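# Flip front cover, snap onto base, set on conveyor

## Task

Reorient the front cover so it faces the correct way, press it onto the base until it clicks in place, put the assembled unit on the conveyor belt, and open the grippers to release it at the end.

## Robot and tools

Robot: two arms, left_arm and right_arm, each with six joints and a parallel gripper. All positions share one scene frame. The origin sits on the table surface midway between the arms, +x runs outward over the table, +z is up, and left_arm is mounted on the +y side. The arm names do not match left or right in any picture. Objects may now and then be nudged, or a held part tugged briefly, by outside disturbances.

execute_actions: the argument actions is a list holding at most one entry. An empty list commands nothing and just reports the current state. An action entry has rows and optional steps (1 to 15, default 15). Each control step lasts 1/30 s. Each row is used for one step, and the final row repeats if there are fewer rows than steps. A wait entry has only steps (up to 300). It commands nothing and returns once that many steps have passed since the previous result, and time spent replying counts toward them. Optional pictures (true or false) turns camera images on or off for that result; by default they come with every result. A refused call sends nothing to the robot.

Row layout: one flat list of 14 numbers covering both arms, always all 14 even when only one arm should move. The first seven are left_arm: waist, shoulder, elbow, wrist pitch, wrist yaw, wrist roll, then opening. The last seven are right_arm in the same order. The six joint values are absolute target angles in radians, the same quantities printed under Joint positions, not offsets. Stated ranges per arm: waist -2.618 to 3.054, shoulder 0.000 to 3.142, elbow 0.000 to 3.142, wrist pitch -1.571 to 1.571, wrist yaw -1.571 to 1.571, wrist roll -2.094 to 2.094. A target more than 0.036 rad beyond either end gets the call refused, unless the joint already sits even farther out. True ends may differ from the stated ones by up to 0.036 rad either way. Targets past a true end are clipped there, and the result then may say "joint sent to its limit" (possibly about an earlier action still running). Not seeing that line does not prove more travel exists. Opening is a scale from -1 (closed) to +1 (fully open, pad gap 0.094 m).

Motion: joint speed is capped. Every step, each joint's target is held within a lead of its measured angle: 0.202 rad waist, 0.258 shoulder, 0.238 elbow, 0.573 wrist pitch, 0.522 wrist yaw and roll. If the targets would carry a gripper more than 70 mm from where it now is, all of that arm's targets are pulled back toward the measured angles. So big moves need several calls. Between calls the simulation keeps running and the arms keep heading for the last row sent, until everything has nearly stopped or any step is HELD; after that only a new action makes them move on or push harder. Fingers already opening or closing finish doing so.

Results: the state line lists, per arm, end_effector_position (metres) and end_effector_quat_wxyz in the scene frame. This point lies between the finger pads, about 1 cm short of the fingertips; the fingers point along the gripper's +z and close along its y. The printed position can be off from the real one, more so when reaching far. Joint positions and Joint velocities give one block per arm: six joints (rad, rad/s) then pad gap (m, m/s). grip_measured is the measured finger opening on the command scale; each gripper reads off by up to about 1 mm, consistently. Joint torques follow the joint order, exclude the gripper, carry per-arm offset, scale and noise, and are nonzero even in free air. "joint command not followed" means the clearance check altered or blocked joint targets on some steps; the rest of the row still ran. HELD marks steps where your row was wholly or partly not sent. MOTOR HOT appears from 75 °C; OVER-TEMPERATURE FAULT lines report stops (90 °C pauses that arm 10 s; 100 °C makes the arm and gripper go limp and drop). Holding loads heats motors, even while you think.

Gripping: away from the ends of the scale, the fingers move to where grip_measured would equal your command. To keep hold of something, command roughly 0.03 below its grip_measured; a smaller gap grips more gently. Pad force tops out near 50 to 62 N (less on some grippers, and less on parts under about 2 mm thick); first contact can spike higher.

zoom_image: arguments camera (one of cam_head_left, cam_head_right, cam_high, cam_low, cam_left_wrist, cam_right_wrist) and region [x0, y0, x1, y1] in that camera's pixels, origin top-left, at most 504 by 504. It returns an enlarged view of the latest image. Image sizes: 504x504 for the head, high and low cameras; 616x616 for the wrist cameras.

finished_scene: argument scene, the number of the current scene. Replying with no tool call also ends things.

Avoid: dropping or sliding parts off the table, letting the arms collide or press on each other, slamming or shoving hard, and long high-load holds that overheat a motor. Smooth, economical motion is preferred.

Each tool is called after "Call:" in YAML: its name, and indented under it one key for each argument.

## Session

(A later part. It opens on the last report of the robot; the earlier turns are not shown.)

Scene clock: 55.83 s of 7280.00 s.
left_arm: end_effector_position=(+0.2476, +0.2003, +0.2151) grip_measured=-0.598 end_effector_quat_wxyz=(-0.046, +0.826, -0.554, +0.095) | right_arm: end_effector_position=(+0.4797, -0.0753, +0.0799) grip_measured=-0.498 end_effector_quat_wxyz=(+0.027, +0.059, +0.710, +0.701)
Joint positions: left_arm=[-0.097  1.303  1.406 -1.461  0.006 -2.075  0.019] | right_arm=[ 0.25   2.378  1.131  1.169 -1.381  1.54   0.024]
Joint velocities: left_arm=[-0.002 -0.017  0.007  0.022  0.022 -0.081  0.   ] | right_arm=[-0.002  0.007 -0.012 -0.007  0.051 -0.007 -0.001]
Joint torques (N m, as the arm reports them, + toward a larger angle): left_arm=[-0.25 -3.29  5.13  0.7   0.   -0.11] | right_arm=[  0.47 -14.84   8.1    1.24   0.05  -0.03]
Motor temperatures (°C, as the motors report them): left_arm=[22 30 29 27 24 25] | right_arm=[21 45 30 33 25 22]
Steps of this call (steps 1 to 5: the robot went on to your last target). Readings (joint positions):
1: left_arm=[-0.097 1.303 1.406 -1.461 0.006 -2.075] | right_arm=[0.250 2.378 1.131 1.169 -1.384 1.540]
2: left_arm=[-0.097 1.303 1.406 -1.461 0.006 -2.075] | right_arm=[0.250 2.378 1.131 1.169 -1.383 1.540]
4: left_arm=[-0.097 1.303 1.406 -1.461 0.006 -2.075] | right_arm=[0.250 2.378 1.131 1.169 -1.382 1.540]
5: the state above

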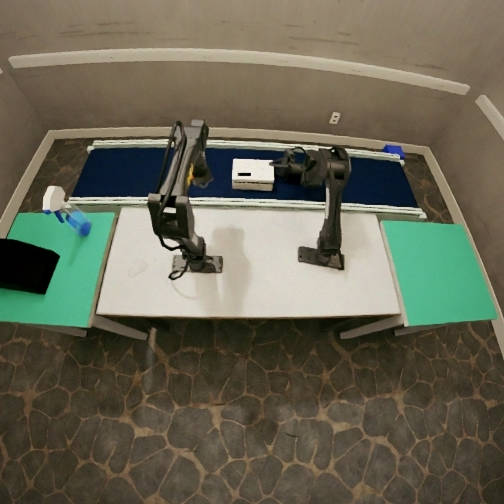

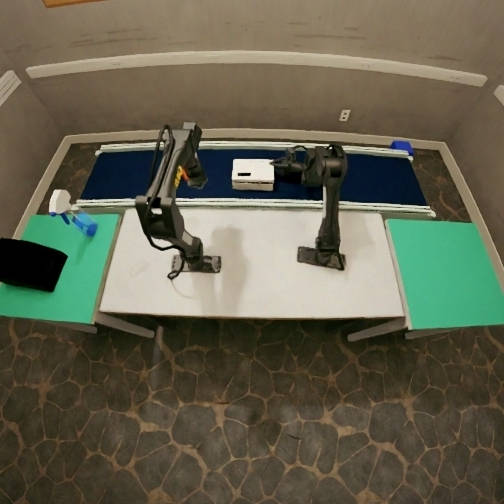

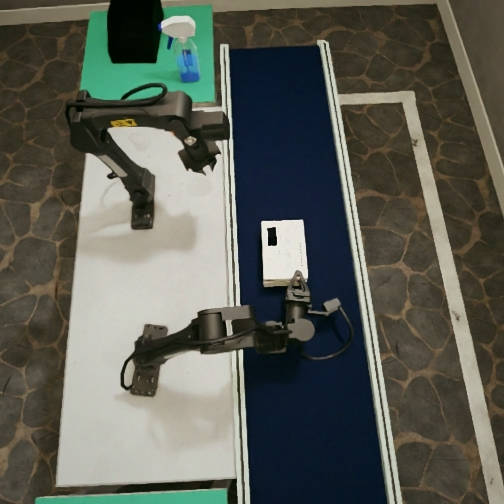

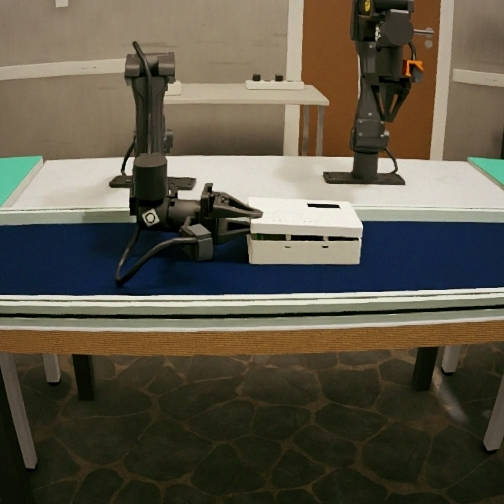

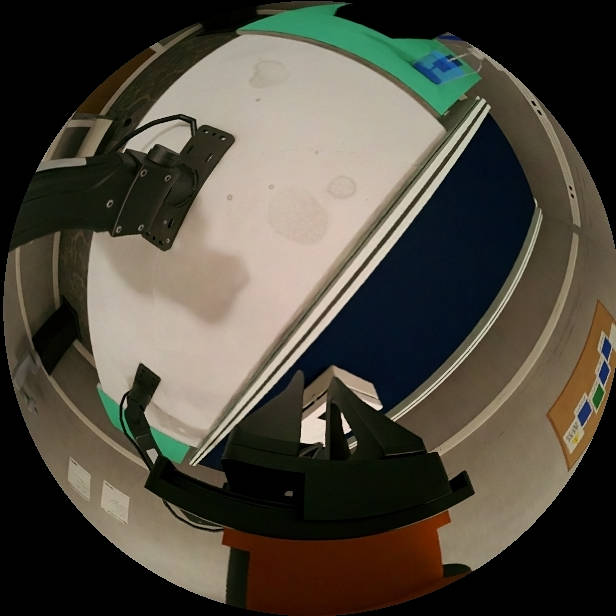

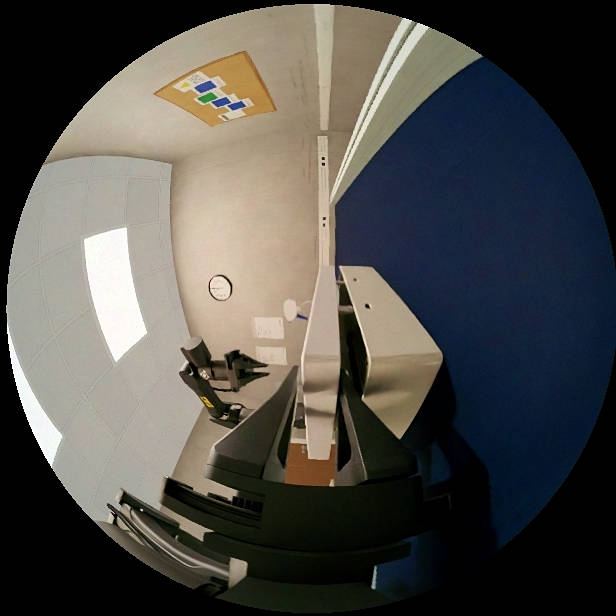

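Call:
execute_actions:
  actions:
    - {"rows":[[-0.1,1.3,1.4,-1.49,0.01,-2.08,-0.6,0.252,2.36,1.155,1.19,-1.375,1.535,-0.55],[-0.1,1.3,1.4,-1.49,0.01,-2.08,-0.6,0.252,2.36,1.155,1.19,-1.375,1.535,-0.6],[-0.1,1.3,1.4,-1.49,0.01,-2.08,-0.6,0.252,2.36,1.155,1.19,-1.375,1.535,-0.65],[-0.1,1.3,1.4,-1.49,0.01,-2.08,-0.6,0.252,2.36,1.155,1.19,-1.375,1.535,-0.69],[-0.1,1.3,1.4,-1.49,0.01,-2.08,-0.6,0.252,2.36,1.155,1.19,-1.375,1.535,-0.69],[-0.1,1.3,1.4,-1.49,0.01,-2.08,-0.6,0.252,2.36,1.155,1.19,-1.375,1.535,-0.69],[-0.1,1.3,1.4,-1.49,0.01,-2.08,-0.6,0.252,2.36,1.155,1.19,-1.375,1.535,-0.69],[-0.1,1.3,1.4,-1.49,0.01,-2.08,-0.6,0.252,2.345,1.155,1.18,-1.375,1.535,-0.69],[-0.1,1.3,1.4,-1.49,0.01,-2.08,-0.6,0.252,2.33,1.155,1.165,-1.375,1.535,-0.69],[-0.1,1.3,1.4,-1.49,0.01,-2.08,-0.6,0.252,2.31,1.155,1.145,-1.375,1.535,-0.69],[-0.1,1.3,1.4,-1.49,0.01,-2.08,-0.6,0.252,2.29,1.155,1.125,-1.375,1.535,-0.69],[-0.1,1.3,1.4,-1.49,0.01,-2.08,-0.6,0.252,2.27,1.155,1.105,-1.375,1.535,-0.69],[-0.1,1.3,1.4,-1.49,0.01,-2.08,-0.6,0.252,2.25,1.155,1.085,-1.375,1.535,-0.69],[-0.1,1.3,1.4,-1.49,0.01,-2.08,-0.6,0.252,2.23,1.155,1.065,-1.375,1.535,-0.69],[-0.1,1.3,1.4,-1.49,0.01,-2.08,-0.6,0.252,2.21,1.155,1.045,-1.375,1.535,-0.69]],"steps":15}
  pictures: false

Call:
execute_actions:
  actions:
    - {"rows":[[-0.1,1.3,1.4,-1.49,0.01,-2.08,-0.6,0.25,2.19,1.15,1.03,-1.375,1.535,-0.69],[-0.1,1.3,1.4,-1.49,0.01,-2.08,-0.6,0.24,2.17,1.14,1.02,-1.375,1.535,-0.69],[-0.1,1.3,1.4,-1.49,0.01,-2.08,-0.6,0.22,2.15,1.13,1.01,-1.375,1.535,-0.69],[-0.1,1.3,1.4,-1.49,0.01,-2.08,-0.6,0.19,2.13,1.11,1.0,-1.375,1.535,-0.69],[-0.1,1.3,1.4,-1.49,0.01,-2.08,-0.6,0.155,2.11,1.09,1.0,-1.375,1.535,-0.69],[-0.11,1.32,1.42,-1.49,0.01,-2.08,-0.6,0.115,2.09,1.07,1.0,-1.375,1.535,-0.69],[-0.13,1.35,1.44,-1.49,0.01,-2.08,-0.6,0.075,2.07,1.05,1.0,-1.375,1.535,-0.69],[-0.15,1.39,1.47,-1.49,0.01,-2.08,-0.6,0.035,2.05,1.03,1.0,-1.375,1.535,-0.69],[-0.17,1.44,1.51,-1.49,0.01,-2.08,-0.6,-0.005,2.03,1.01,1.0,-1.375,1.535,-0.69],[-0.19,1.49,1.55,-1.49,0.01,-2.08,-0.6,-0.045,2.01,0.99,1.0,-1.375,1.535,-0.69],[-0.21,1.54,1.59,-1.49,0.01,-2.08,-0.6,-0.085,2.0,0.98,1.0,-1.375,1.535,-0.69],[-0.23,1.59,1.63,-1.49,0.01,-2.08,-0.6,-0.125,2.0,0.98,1.0,-1.375,1.535,-0.69],[-0.25,1.64,1.67,-1.49,0.01,-2.08,-0.6,-0.165,2.0,0.98,1.0,-1.375,1.535,-0.69],[-0.27,1.69,1.71,-1.49,0.01,-2.08,-0.6,-0.205,2.0,0.98,1.0,-1.375,1.535,-0.69],[-0.29,1.74,1.75,-1.49,0.01,-2.08,-0.6,-0.245,2.0,0.98,1.0,-1.375,1.535,-0.69]],"steps":15}
  pictures: false

Call:
execute_actions:
  actions:
    - {"rows":[[-0.31,1.79,1.79,-1.49,0.01,-2.08,-0.6,-0.285,2.0,0.98,1.0,-1.375,1.535,-0.69],[-0.33,1.84,1.83,-1.49,0.01,-2.08,-0.6,-0.325,2.0,0.98,1.0,-1.375,1.535,-0.69],[-0.35,1.89,1.87,-1.49,0.01,-2.08,-0.6,-0.36,2.0,0.98,1.0,-1.375,1.535,-0.69],[-0.37,1.94,1.91,-1.49,0.01,-2.08,-0.6,-0.39,2.0,0.98,1.0,-1.375,1.535,-0.69],[-0.39,1.99,1.95,-1.49,0.01,-2.08,-0.6,-0.415,2.0,0.98,1.0,-1.375,1.535,-0.69],[-0.41,2.04,1.99,-1.49,0.01,-2.08,-0.6,-0.435,2.0,0.98,1.0,-1.375,1.535,-0.69],[-0.43,2.09,2.03,-1.49,0.01,-2.08,-0.6,-0.45,2.0,0.98,1.0,-1.375,1.535,-0.69],[-0.45,2.14,2.07,-1.49,0.01,-2.08,-0.6,-0.45,2.0,0.98,1.0,-1.375,1.535,-0.69],[-0.47,2.18,2.11,-1.49,0.01,-2.08,-0.6,-0.45,2.0,0.98,1.0,-1.375,1.535,-0.69],[-0.485,2.22,2.15,-1.49,0.01,-2.08,-0.6,-0.45,2.0,0.98,1.0,-1.375,1.535,-0.69],[-0.497,2.25,2.18,-1.49,0.01,-2.08,-0.6,-0.45,2.0,0.98,1.0,-1.375,1.535,-0.69],[-0.505,2.275,2.2,-1.49,0.01,-2.08,-0.6,-0.45,2.0,0.98,1.0,-1.375,1.535,-0.69],[-0.505,2.29,2.215,-1.49,0.01,-2.08,-0.6,-0.45,2.0,0.98,1.0,-1.375,1.535,-0.69]],"steps":15}
  pictures: false

Call:
execute_actions:
  actions:
    - {"steps":10}

Scene clock: 89.83 s of 7280.00 s.
left_arm: end_effector_position=(+0.2476, +0.2003, +0.2151) grip_measured=-0.598 end_effector_quat_wxyz=(-0.046, +0.826, -0.554, +0.095) | right_arm: end_effector_position=(+0.4818, -0.0753, +0.1146) grip_measured=-0.662 end_effector_quat_wxyz=(+0.037, +0.051, +0.709, +0.703)
Joint positions: left_arm=[-0.097  1.303  1.406 -1.461  0.006 -2.075  0.019] | right_arm=[ 0.25   2.281  1.131  1.1   -1.379  1.541  0.016]
Joint velocities: left_arm=[-0.002  0.002 -0.012  0.022 -0.007 -0.051  0.001] | right_arm=[ 0.002 -0.681 -0.017 -0.374  0.022  0.022 -0.007]
Joint torques (N m, as the arm reports them, + toward a larger angle): left_arm=[-0.22 -3.3   5.13  0.71  0.   -0.11] | right_arm=[  0.16 -15.32   8.62   1.1   -0.02  -0.04]
Motor temperatures (°C, as the motors report them): left_arm=[22 30 29 27 24 25] | right_arm=[21 53 30 33 25 22]
Steps of this call (steps 1 to 15: the robot went on to your last target; steps 16 to 90: nothing new was sent; then 30.50 s passed at rest; steps 91 to 105: all 15 steps of this action). Readings (joint positions):
91: left_arm=[-0.097 1.303 1.406 -1.461 0.006 -2.075] | right_arm=[0.250 2.378 1.131 1.169 -1.380 1.540]
92: left_arm=[-0.097 1.303 1.406 -1.461 0.006 -2.075] | right_arm=[0.250 2.378 1.131 1.169 -1.380 1.540]
94: left_arm=[-0.097 1.303 1.406 -1.461 0.006 -2.075] | right_arm=[0.250 2.378 1.131 1.171 -1.380 1.541]
98: left_arm=[-0.097 1.303 1.406 -1.461 0.006 -2.075] | right_arm=[0.250 2.377 1.131 1.172 -1.380 1.541]
105: the state above

Scene clock: 90.33 s of 7280.00 s.
left_arm: end_effector_position=(+0.3083, +0.1480, +0.2022) grip_measured=-0.598 end_effector_quat_wxyz=(-0.019, +0.787, -0.615, +0.053) | right_arm: end_effector_position=(+0.4967, -0.2655, +0.1752) grip_measured=-0.668 end_effector_quat_wxyz=(+0.199, +0.189, +0.682, +0.677)
Joint positions: left_arm=[-0.243  1.641  1.67  -1.487  0.006 -2.075  0.019] | right_arm=[-0.181  2.025  0.995  1.015 -1.377  1.541  0.016]
Joint velocities: left_arm=[-0.554  1.546  1.126  0.066 -0.007  0.007 -0.   ] | right_arm=[-1.101  0.012 -0.037 -0.081  0.007 -0.037  0.001]
Joint torques (N m, as the arm reports them, + toward a larger angle): left_arm=[-1.36 -5.42  6.34  0.77  0.   -0.16] | right_arm=[  0.23 -13.09   5.66   1.01  -0.02  -0.04]
Motor temperatures (°C, as the motors report them): left_arm=[22 30 29 27 24 25] | right_arm=[21 53 30 33 25 22]
Steps of this call (steps 1 to 15: all 15 steps of this action). Readings (joint positions):
1: left_arm=[-0.097 1.303 1.406 -1.461 0.006 -2.075] | right_arm=[0.250 2.257 1.131 1.087 -1.379 1.541]
2: left_arm=[-0.097 1.303 1.406 -1.461 0.006 -2.075] | right_arm=[0.250 2.233 1.131 1.075 -1.378 1.541]
4: left_arm=[-0.097 1.303 1.406 -1.461 0.006 -2.075] | right_arm=[0.243 2.188 1.130 1.054 -1.378 1.541]
8: left_arm=[-0.109 1.321 1.420 -1.473 0.006 -2.075] | right_arm=[0.144 2.099 1.082 1.035 -1.379 1.541]
15: the state above

Scene clock: 90.83 s of 7280.00 s.
left_arm: end_effector_position=(+0.3895, +0.0049, +0.0961) grip_measured=-0.598 end_effector_quat_wxyz=(+0.008, +0.699, -0.715, -0.010) | right_arm: end_effector_position=(+0.4844, -0.3910, +0.1734) grip_measured=-0.668 end_effector_quat_wxyz=(+0.289, +0.289, +0.648, +0.643)
Joint positions: left_arm=[-0.511  2.3    2.175 -1.469  0.011 -2.075  0.019] | right_arm=[-0.459  2.025  0.993  1.004 -1.369  1.541  0.016]
Joint velocities: left_arm=[-0.198  0.354  0.095 -0.007  0.022 -0.022 -0.001] | right_arm=[-0.002  0.007 -0.002  0.007  0.022 -0.037 -0.001]
Joint torques (N m, as the arm reports them, + toward a larger angle): left_arm=[  1.38 -13.2    7.95   0.27  -0.09  -0.1 ] | right_arm=[  0.57 -13.1    5.78   1.01  -0.09  -0.04]
Motor temperatures (°C, as the motors report them): left_arm=[22 30 29 27 24 25] | right_arm=[21 53 30 33 25 22]
Steps of this call (steps 1 to 15: all 15 steps of this action). Readings (joint positions):
1: left_arm=[-0.263 1.695 1.709 -1.486 0.006 -2.075] | right_arm=[-0.220 2.025 0.994 1.012 -1.377 1.541]
2: left_arm=[-0.282 1.749 1.747 -1.484 0.006 -2.075] | right_arm=[-0.257 2.025 0.994 1.010 -1.376 1.541]
4: left_arm=[-0.321 1.853 1.825 -1.481 0.006 -2.075] | right_arm=[-0.329 2.025 0.993 1.007 -1.376 1.541]
8: left_arm=[-0.401 2.052 1.986 -1.477 0.006 -2.075] | right_arm=[-0.441 2.025 0.993 1.005 -1.372 1.541]
15: the state above

Scene clock: 91.17 s of 7280.00 s.
left_arm: end_effector_position=(+0.3921, +0.0022, +0.0957) grip_measured=-0.598 end_effector_quat_wxyz=(+0.008, +0.698, -0.716, -0.006) | right_arm: end_effector_position=(+0.4844, -0.3909, +0.1734) grip_measured=-0.668 end_effector_quat_wxyz=(+0.289, +0.289, +0.648, +0.643)
Joint positions: left_arm=[-0.513  2.312  2.194 -1.47   0.012 -2.075  0.019] | right_arm=[-0.458  2.025  0.993  1.004 -1.369  1.541  0.016]
Joint velocities: left_arm=[-0.012 -0.017 -0.002 -0.051 -0.007 -0.066 -0.   ] | right_arm=[ 0.012  0.002  0.002 -0.051 -0.007  0.007  0.   ]
Joint torques (N m, as the arm reports them, + toward a larger angle): left_arm=[  0.81 -12.68   7.17   0.3   -0.04  -0.11] | right_arm=[  0.6  -13.18   5.77   1.02  -0.08  -0.04]
Motor temperatures (°C, as the motors report them): left_arm=[22 31 29 27 24 25] | right_arm=[21 53 30 33 25 22]
Steps of this call (steps 1 to 10: the robot went on to your last target). Readings (joint positions):
1: left_arm=[-0.516 2.308 2.177 -1.469 0.012 -2.075] | right_arm=[-0.458 2.025 0.993 1.004 -1.369 1.541]
2: left_arm=[-0.516 2.311 2.177 -1.469 0.012 -2.075] | right_arm=[-0.458 2.025 0.993 1.004 -1.369 1.541]
4: left_arm=[-0.515 2.312 2.182 -1.470 0.012 -2.075] | right_arm=[-0.458 2.025 0.993 1.004 -1.369 1.541]
8: left_arm=[-0.513 2.312 2.194 -1.470 0.012 -2.075] | right_arm=[-0.458 2.025 0.993 1.004 -1.369 1.541]
10: the state above

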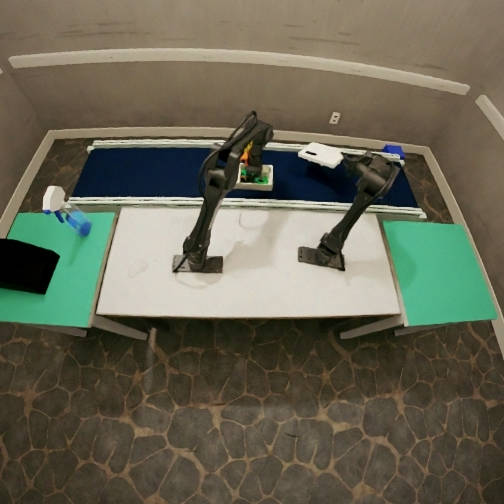

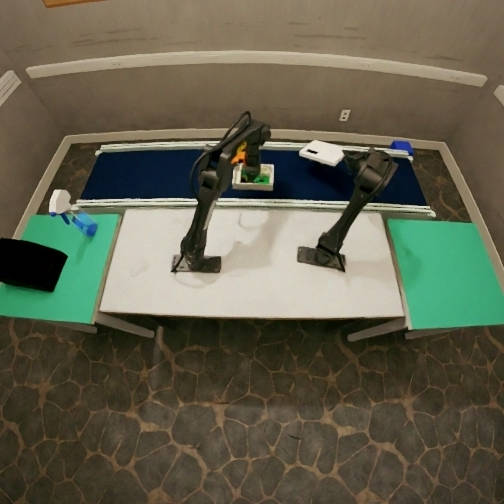

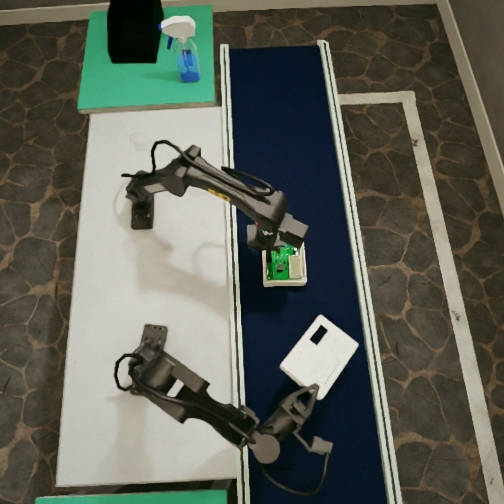

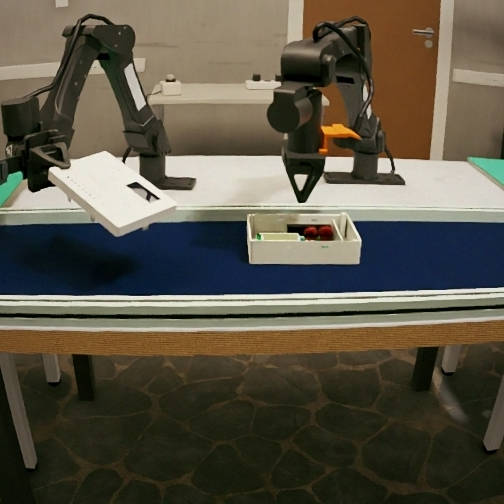

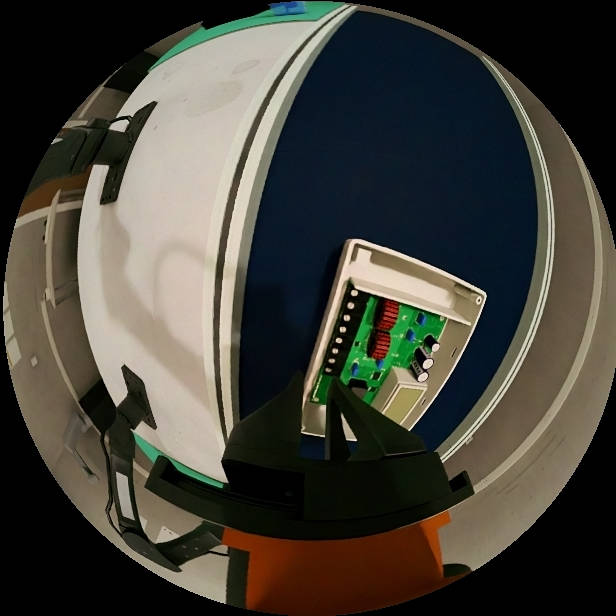

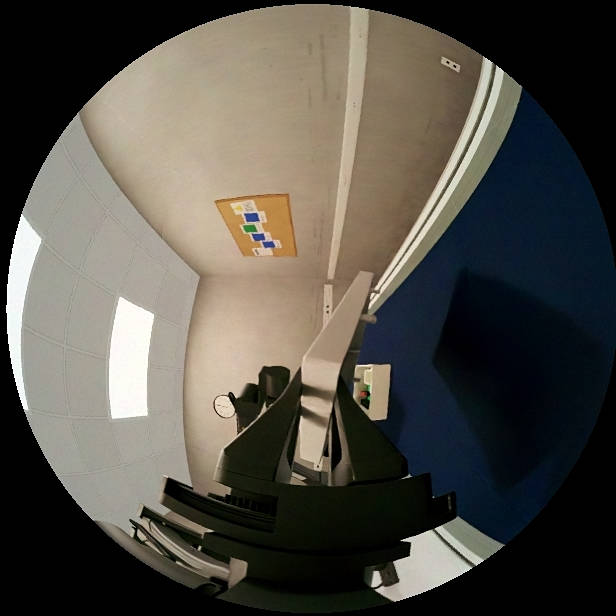

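Call:
execute_actions:
  actions:
    - {"rows":[[-0.505,2.29,2.18,-1.45,0.01,-2.08,-0.6,-0.45,2.02,0.99,1.0,-1.375,1.535,-0.72],[-0.505,2.29,2.16,-1.43,0.01,-2.08,-0.6,-0.45,2.02,0.99,1.0,-1.375,1.535,-0.72],[-0.505,2.29,2.14,-1.41,0.01,-2.08,-0.6,-0.45,2.02,0.99,1.0,-1.375,1.535,-0.72],[-0.505,2.29,2.12,-1.39,0.01,-2.08,-0.6,-0.45,2.02,0.99,1.0,-1.375,1.535,-0.72],[-0.505,2.29,2.105,-1.37,0.01,-2.08,-0.6,-0.45,2.02,0.99,1.0,-1.375,1.535,-0.72],[-0.505,2.29,2.095,-1.355,0.01,-2.08,-0.6,-0.45,2.02,0.99,1.0,-1.375,1.535,-0.72]],"steps":15}

Call:
zoom_image:
  camera: "cam_left_wrist"
  region: [230,280,430,460]

Scene clock: 99.83 s of 7280.00 s.
left_arm: end_effector_position=(+0.3941, +0.0011, +0.0755) grip_measured=-0.598 end_effector_quat_wxyz=(+0.007, +0.698, -0.716, -0.002) | right_arm: end_effector_position=(+0.4844, -0.3909, +0.1734) grip_measured=-0.668 end_effector_quat_wxyz=(+0.289, +0.289, +0.648, +0.643)
Joint positions: left_arm=[-0.513  2.303  2.098 -1.374  0.012 -2.075  0.019] | right_arm=[-0.458  2.025  0.993  1.004 -1.369  1.541  0.016]
Joint velocities: left_arm=[-0.002  0.002  0.012  0.066  0.007  0.051 -0.   ] | right_arm=[ 0.002 -0.007  0.002  0.022 -0.022  0.022  0.   ]
Joint torques (N m, as the arm reports them, + toward a larger angle): left_arm=[  0.61 -11.75   5.49   0.57  -0.04  -0.11] | right_arm=[  0.64 -11.35   6.72   1.02  -0.08  -0.04]
Motor temperatures (°C, as the motors report them): left_arm=[22 36 30 27 24 25] | right_arm=[21 52 30 33 25 22]
Steps of this call (steps 1 to 30: the robot went on to your last target; steps 31 to 90: nothing new was sent; then 5.17 s passed at rest; steps 91 to 105: all 15 steps of this action). Readings (joint positions):
91: left_arm=[-0.513 2.312 2.194 -1.469 0.012 -2.075] | right_arm=[-0.458 2.025 0.993 1.004 -1.369 1.541]
92: left_arm=[-0.513 2.311 2.190 -1.464 0.012 -2.075] | right_arm=[-0.458 2.025 0.993 1.004 -1.369 1.541]
94: left_arm=[-0.513 2.305 2.164 -1.444 0.012 -2.075] | right_arm=[-0.458 2.025 0.993 1.004 -1.369 1.541]
98: left_arm=[-0.513 2.303 2.107 -1.401 0.012 -2.075] | right_arm=[-0.458 2.025 0.993 1.004 -1.369 1.541]
105: the state above

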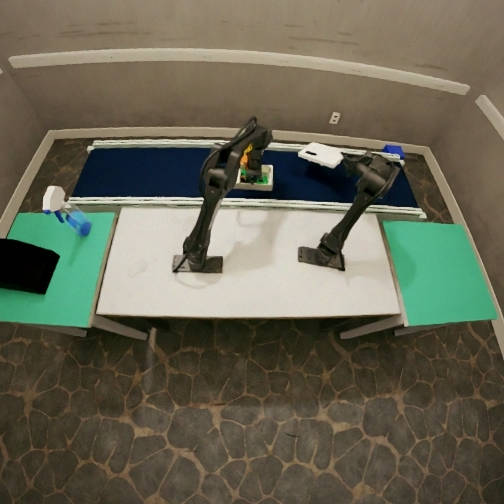

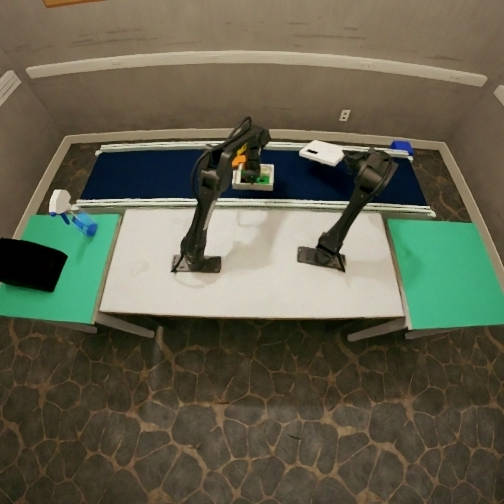

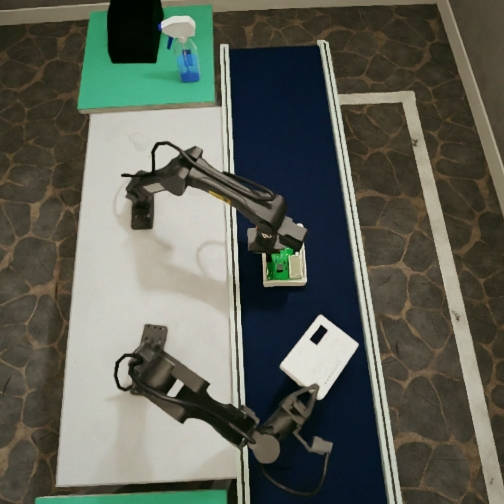

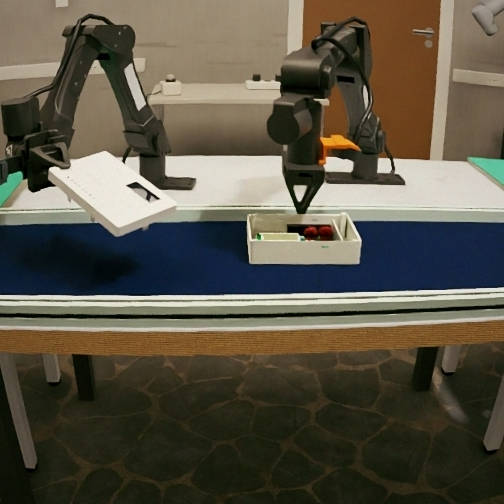

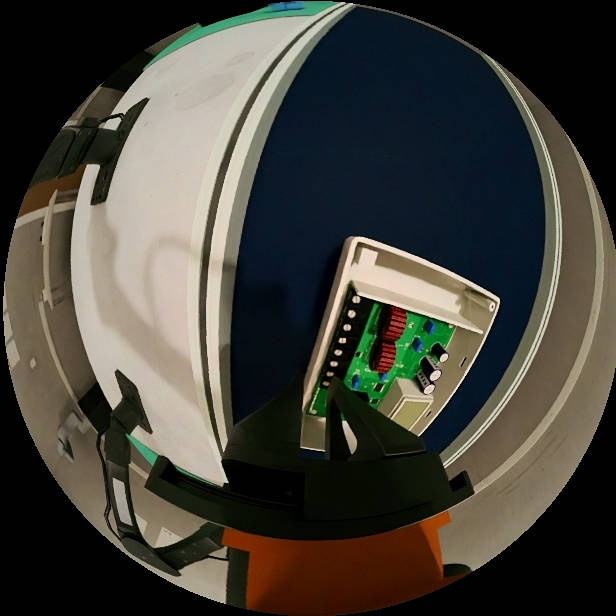

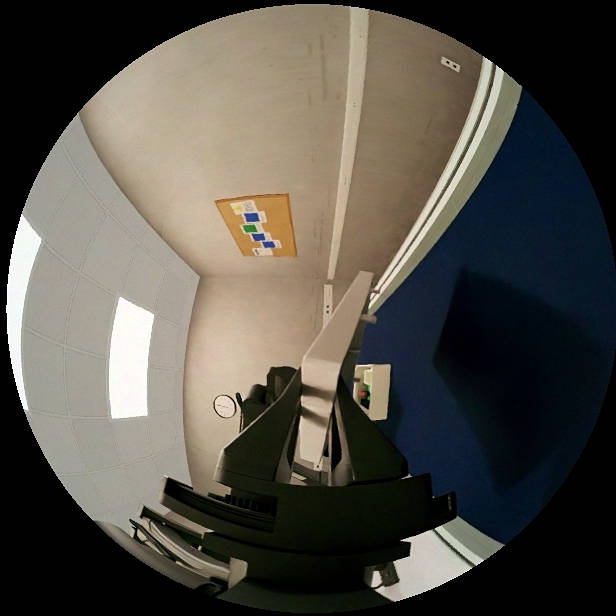

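Region (230, 280, 430, 460) of cam_left_wrist's 616x616 image, scaled by 2.520, with more detail than that image has; it fills the top 454 rows of this view, and the rest is white.

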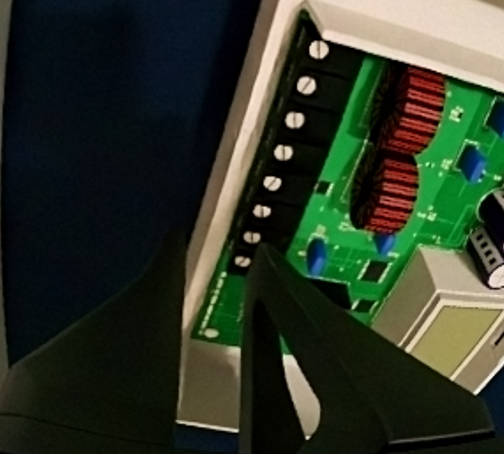

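Call:
execute_actions:
  actions:
    - {"rows":[[-0.52,2.275,2.075,-1.35,0.01,-2.09,-0.6,-0.45,2.02,0.99,1.0,-1.375,1.535,-0.72],[-0.524,2.262,2.055,-1.345,0.01,-2.09,-0.6,-0.45,2.02,0.99,1.0,-1.375,1.535,-0.72],[-0.528,2.25,2.04,-1.34,0.01,-2.09,-0.6,-0.45,2.02,0.99,1.0,-1.375,1.535,-0.72],[-0.528,2.25,2.03,-1.33,0.01,-2.09,-0.6,-0.45,2.02,0.99,1.0,-1.375,1.535,-0.72],[-0.528,2.25,2.02,-1.315,0.01,-2.09,-0.6,-0.45,2.02,0.99,1.0,-1.375,1.535,-0.72],[-0.528,2.25,2.01,-1.3,0.01,-2.09,-0.6,-0.45,2.02,0.99,1.0,-1.375,1.535,-0.72],[-0.528,2.25,1.997,-1.285,0.01,-2.09,-0.6,-0.45,2.02,0.99,1.0,-1.375,1.535,-0.72],[-0.528,2.25,1.984,-1.27,0.01,-2.09,-0.6,-0.45,2.02,0.99,1.0,-1.375,1.535,-0.72],[-0.528,2.25,1.971,-1.257,0.01,-2.09,-0.6,-0.45,2.02,0.99,1.0,-1.375,1.535,-0.72],[-0.528,2.25,1.958,-1.245,0.01,-2.09,-0.6,-0.45,2.02,0.99,1.0,-1.375,1.535,-0.72],[-0.528,2.25,1.945,-1.245,0.01,-2.09,-0.6,-0.45,2.02,0.99,1.0,-1.375,1.535,-0.72]],"steps":15}
  pictures: false

Call:
execute_actions:
  actions:
    - {"steps":6}

Scene clock: 119.93 s of 7280.00 s.
left_arm: end_effector_position=(+0.3852, +0.0027, +0.0539) grip_measured=-0.598 end_effector_quat_wxyz=(+0.007, +0.699, -0.715, -0.004) | right_arm: end_effector_position=(+0.4844, -0.3909, +0.1734) grip_measured=-0.668 end_effector_quat_wxyz=(+0.289, +0.289, +0.648, +0.643)
Joint positions: left_arm=[-0.52   2.268  1.953 -1.267  0.012 -2.083  0.019] | right_arm=[-0.458  2.025  0.993  1.004 -1.369  1.541  0.016]
Joint velocities: left_arm=[-0.002  0.007 -0.032  0.125  0.037 -0.007 -0.   ] | right_arm=[-0.002  0.017 -0.007  0.037 -0.037 -0.066 -0.   ]
Joint torques (N m, as the arm reports them, + toward a larger angle): left_arm=[ -0.74 -12.06   5.07   0.58  -0.04  -0.17] | right_arm=[  0.64 -11.35   6.71   1.02  -0.08  -0.04]
Motor temperatures (°C, as the motors report them): left_arm=[22 40 29 27 24 25] | right_arm=[21 49 30 32 25 22]
Steps of this call (steps 1 to 15: the robot went on to your last target; steps 16 to 90: nothing new was sent; then 16.60 s passed at rest; steps 91 to 105: all 15 steps of this action). Readings (joint positions):
91: left_arm=[-0.513 2.302 2.096 -1.364 0.012 -2.076] | right_arm=[-0.458 2.025 0.993 1.004 -1.369 1.541]
92: left_arm=[-0.513 2.298 2.087 -1.359 0.012 -2.078] | right_arm=[-0.458 2.025 0.993 1.004 -1.369 1.541]
94: left_arm=[-0.514 2.285 2.060 -1.352 0.012 -2.080] | right_arm=[-0.458 2.025 0.993 1.004 -1.369 1.541]
98: left_arm=[-0.518 2.270 2.016 -1.328 0.012 -2.082] | right_arm=[-0.458 2.025 0.993 1.004 -1.369 1.541]
105: the state above

Scene clock: 120.13 s of 7280.00 s.
left_arm: end_effector_position=(+0.3870, +0.0016, +0.0538) grip_measured=-0.598 end_effector_quat_wxyz=(+0.006, +0.699, -0.715, +0.000) | right_arm: end_effector_position=(+0.4844, -0.3909, +0.1734) grip_measured=-0.668 end_effector_quat_wxyz=(+0.289, +0.289, +0.648, +0.643)
Joint positions: left_arm=[-0.52   2.268  1.953 -1.259  0.012 -2.083  0.019] | right_arm=[-0.458  2.025  0.993  1.004 -1.369  1.541  0.016]
Joint velocities: left_arm=[-0.002  0.002 -0.002  0.007  0.007  0.022 -0.002] | right_arm=[-0.002 -0.002 -0.007  0.051  0.066  0.051 -0.   ]
Joint torques (N m, as the arm reports them, + toward a larger angle): left_arm=[ -0.65 -12.06   4.86   0.66  -0.04  -0.13] | right_arm=[  0.64 -11.36   6.72   1.03  -0.08  -0.04]
Motor temperatures (°C, as the motors report them): left_arm=[22 40 29 27 24 25] | right_arm=[21 49 30 32 25 22]
Steps of this call (steps 1 to 6: the robot went on to your last target). Readings (joint positions):
1: left_arm=[-0.520 2.268 1.953 -1.265 0.012 -2.083] | right_arm=[-0.458 2.025 0.993 1.004 -1.369 1.541]
2: left_arm=[-0.520 2.268 1.953 -1.264 0.012 -2.083] | right_arm=[-0.458 2.025 0.993 1.004 -1.369 1.541]
4: left_arm=[-0.520 2.268 1.953 -1.261 0.012 -2.083] | right_arm=[-0.458 2.025 0.993 1.004 -1.369 1.541]
6: the state above

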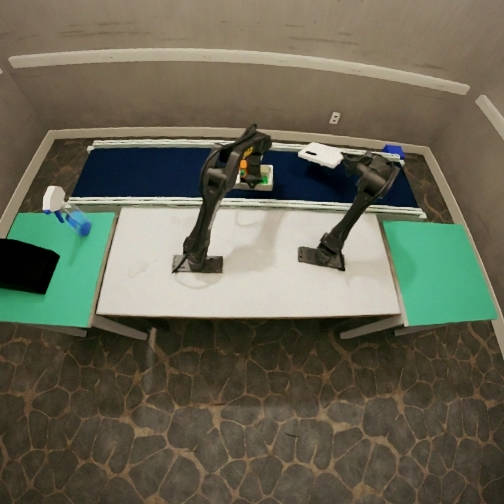

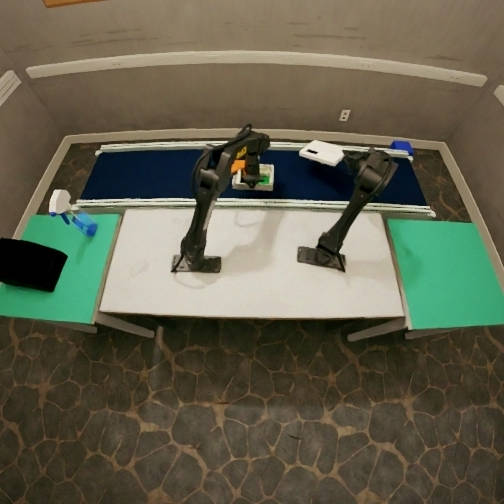

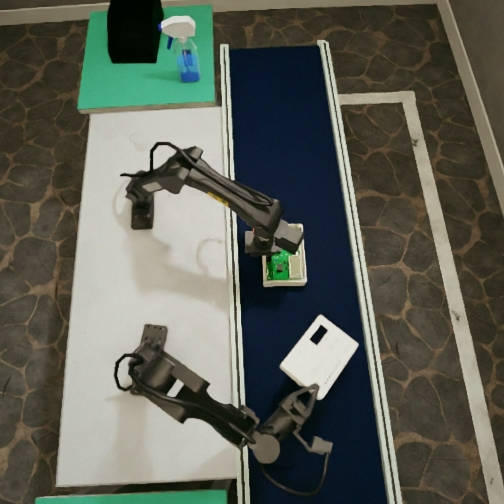

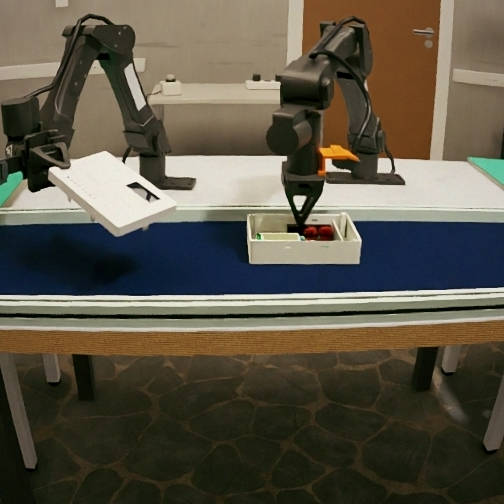

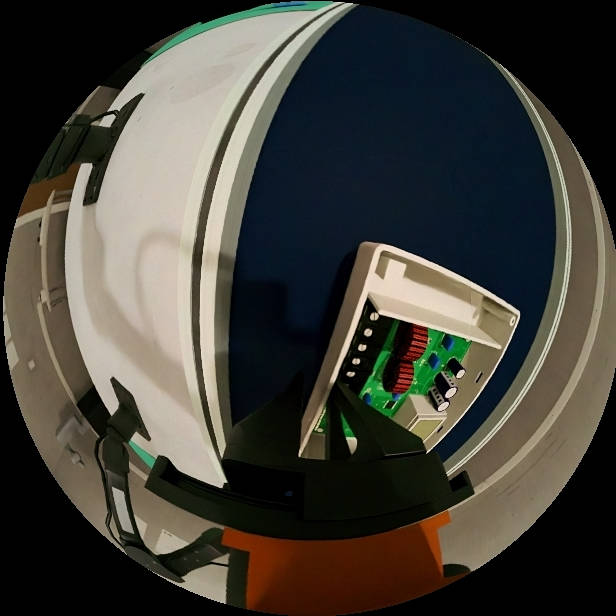

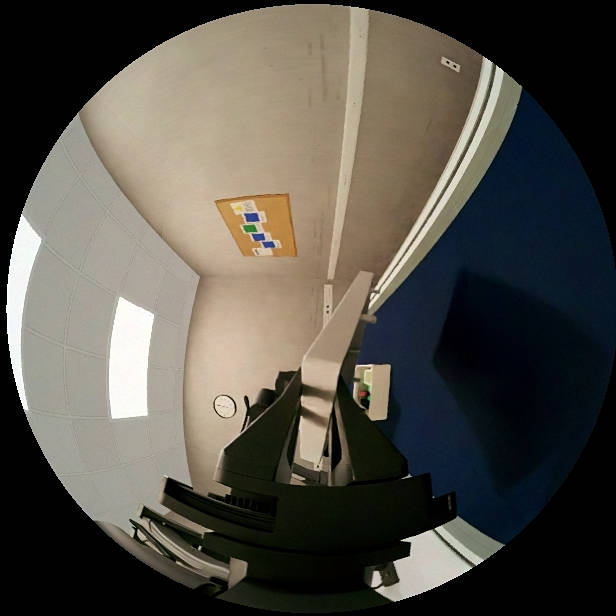

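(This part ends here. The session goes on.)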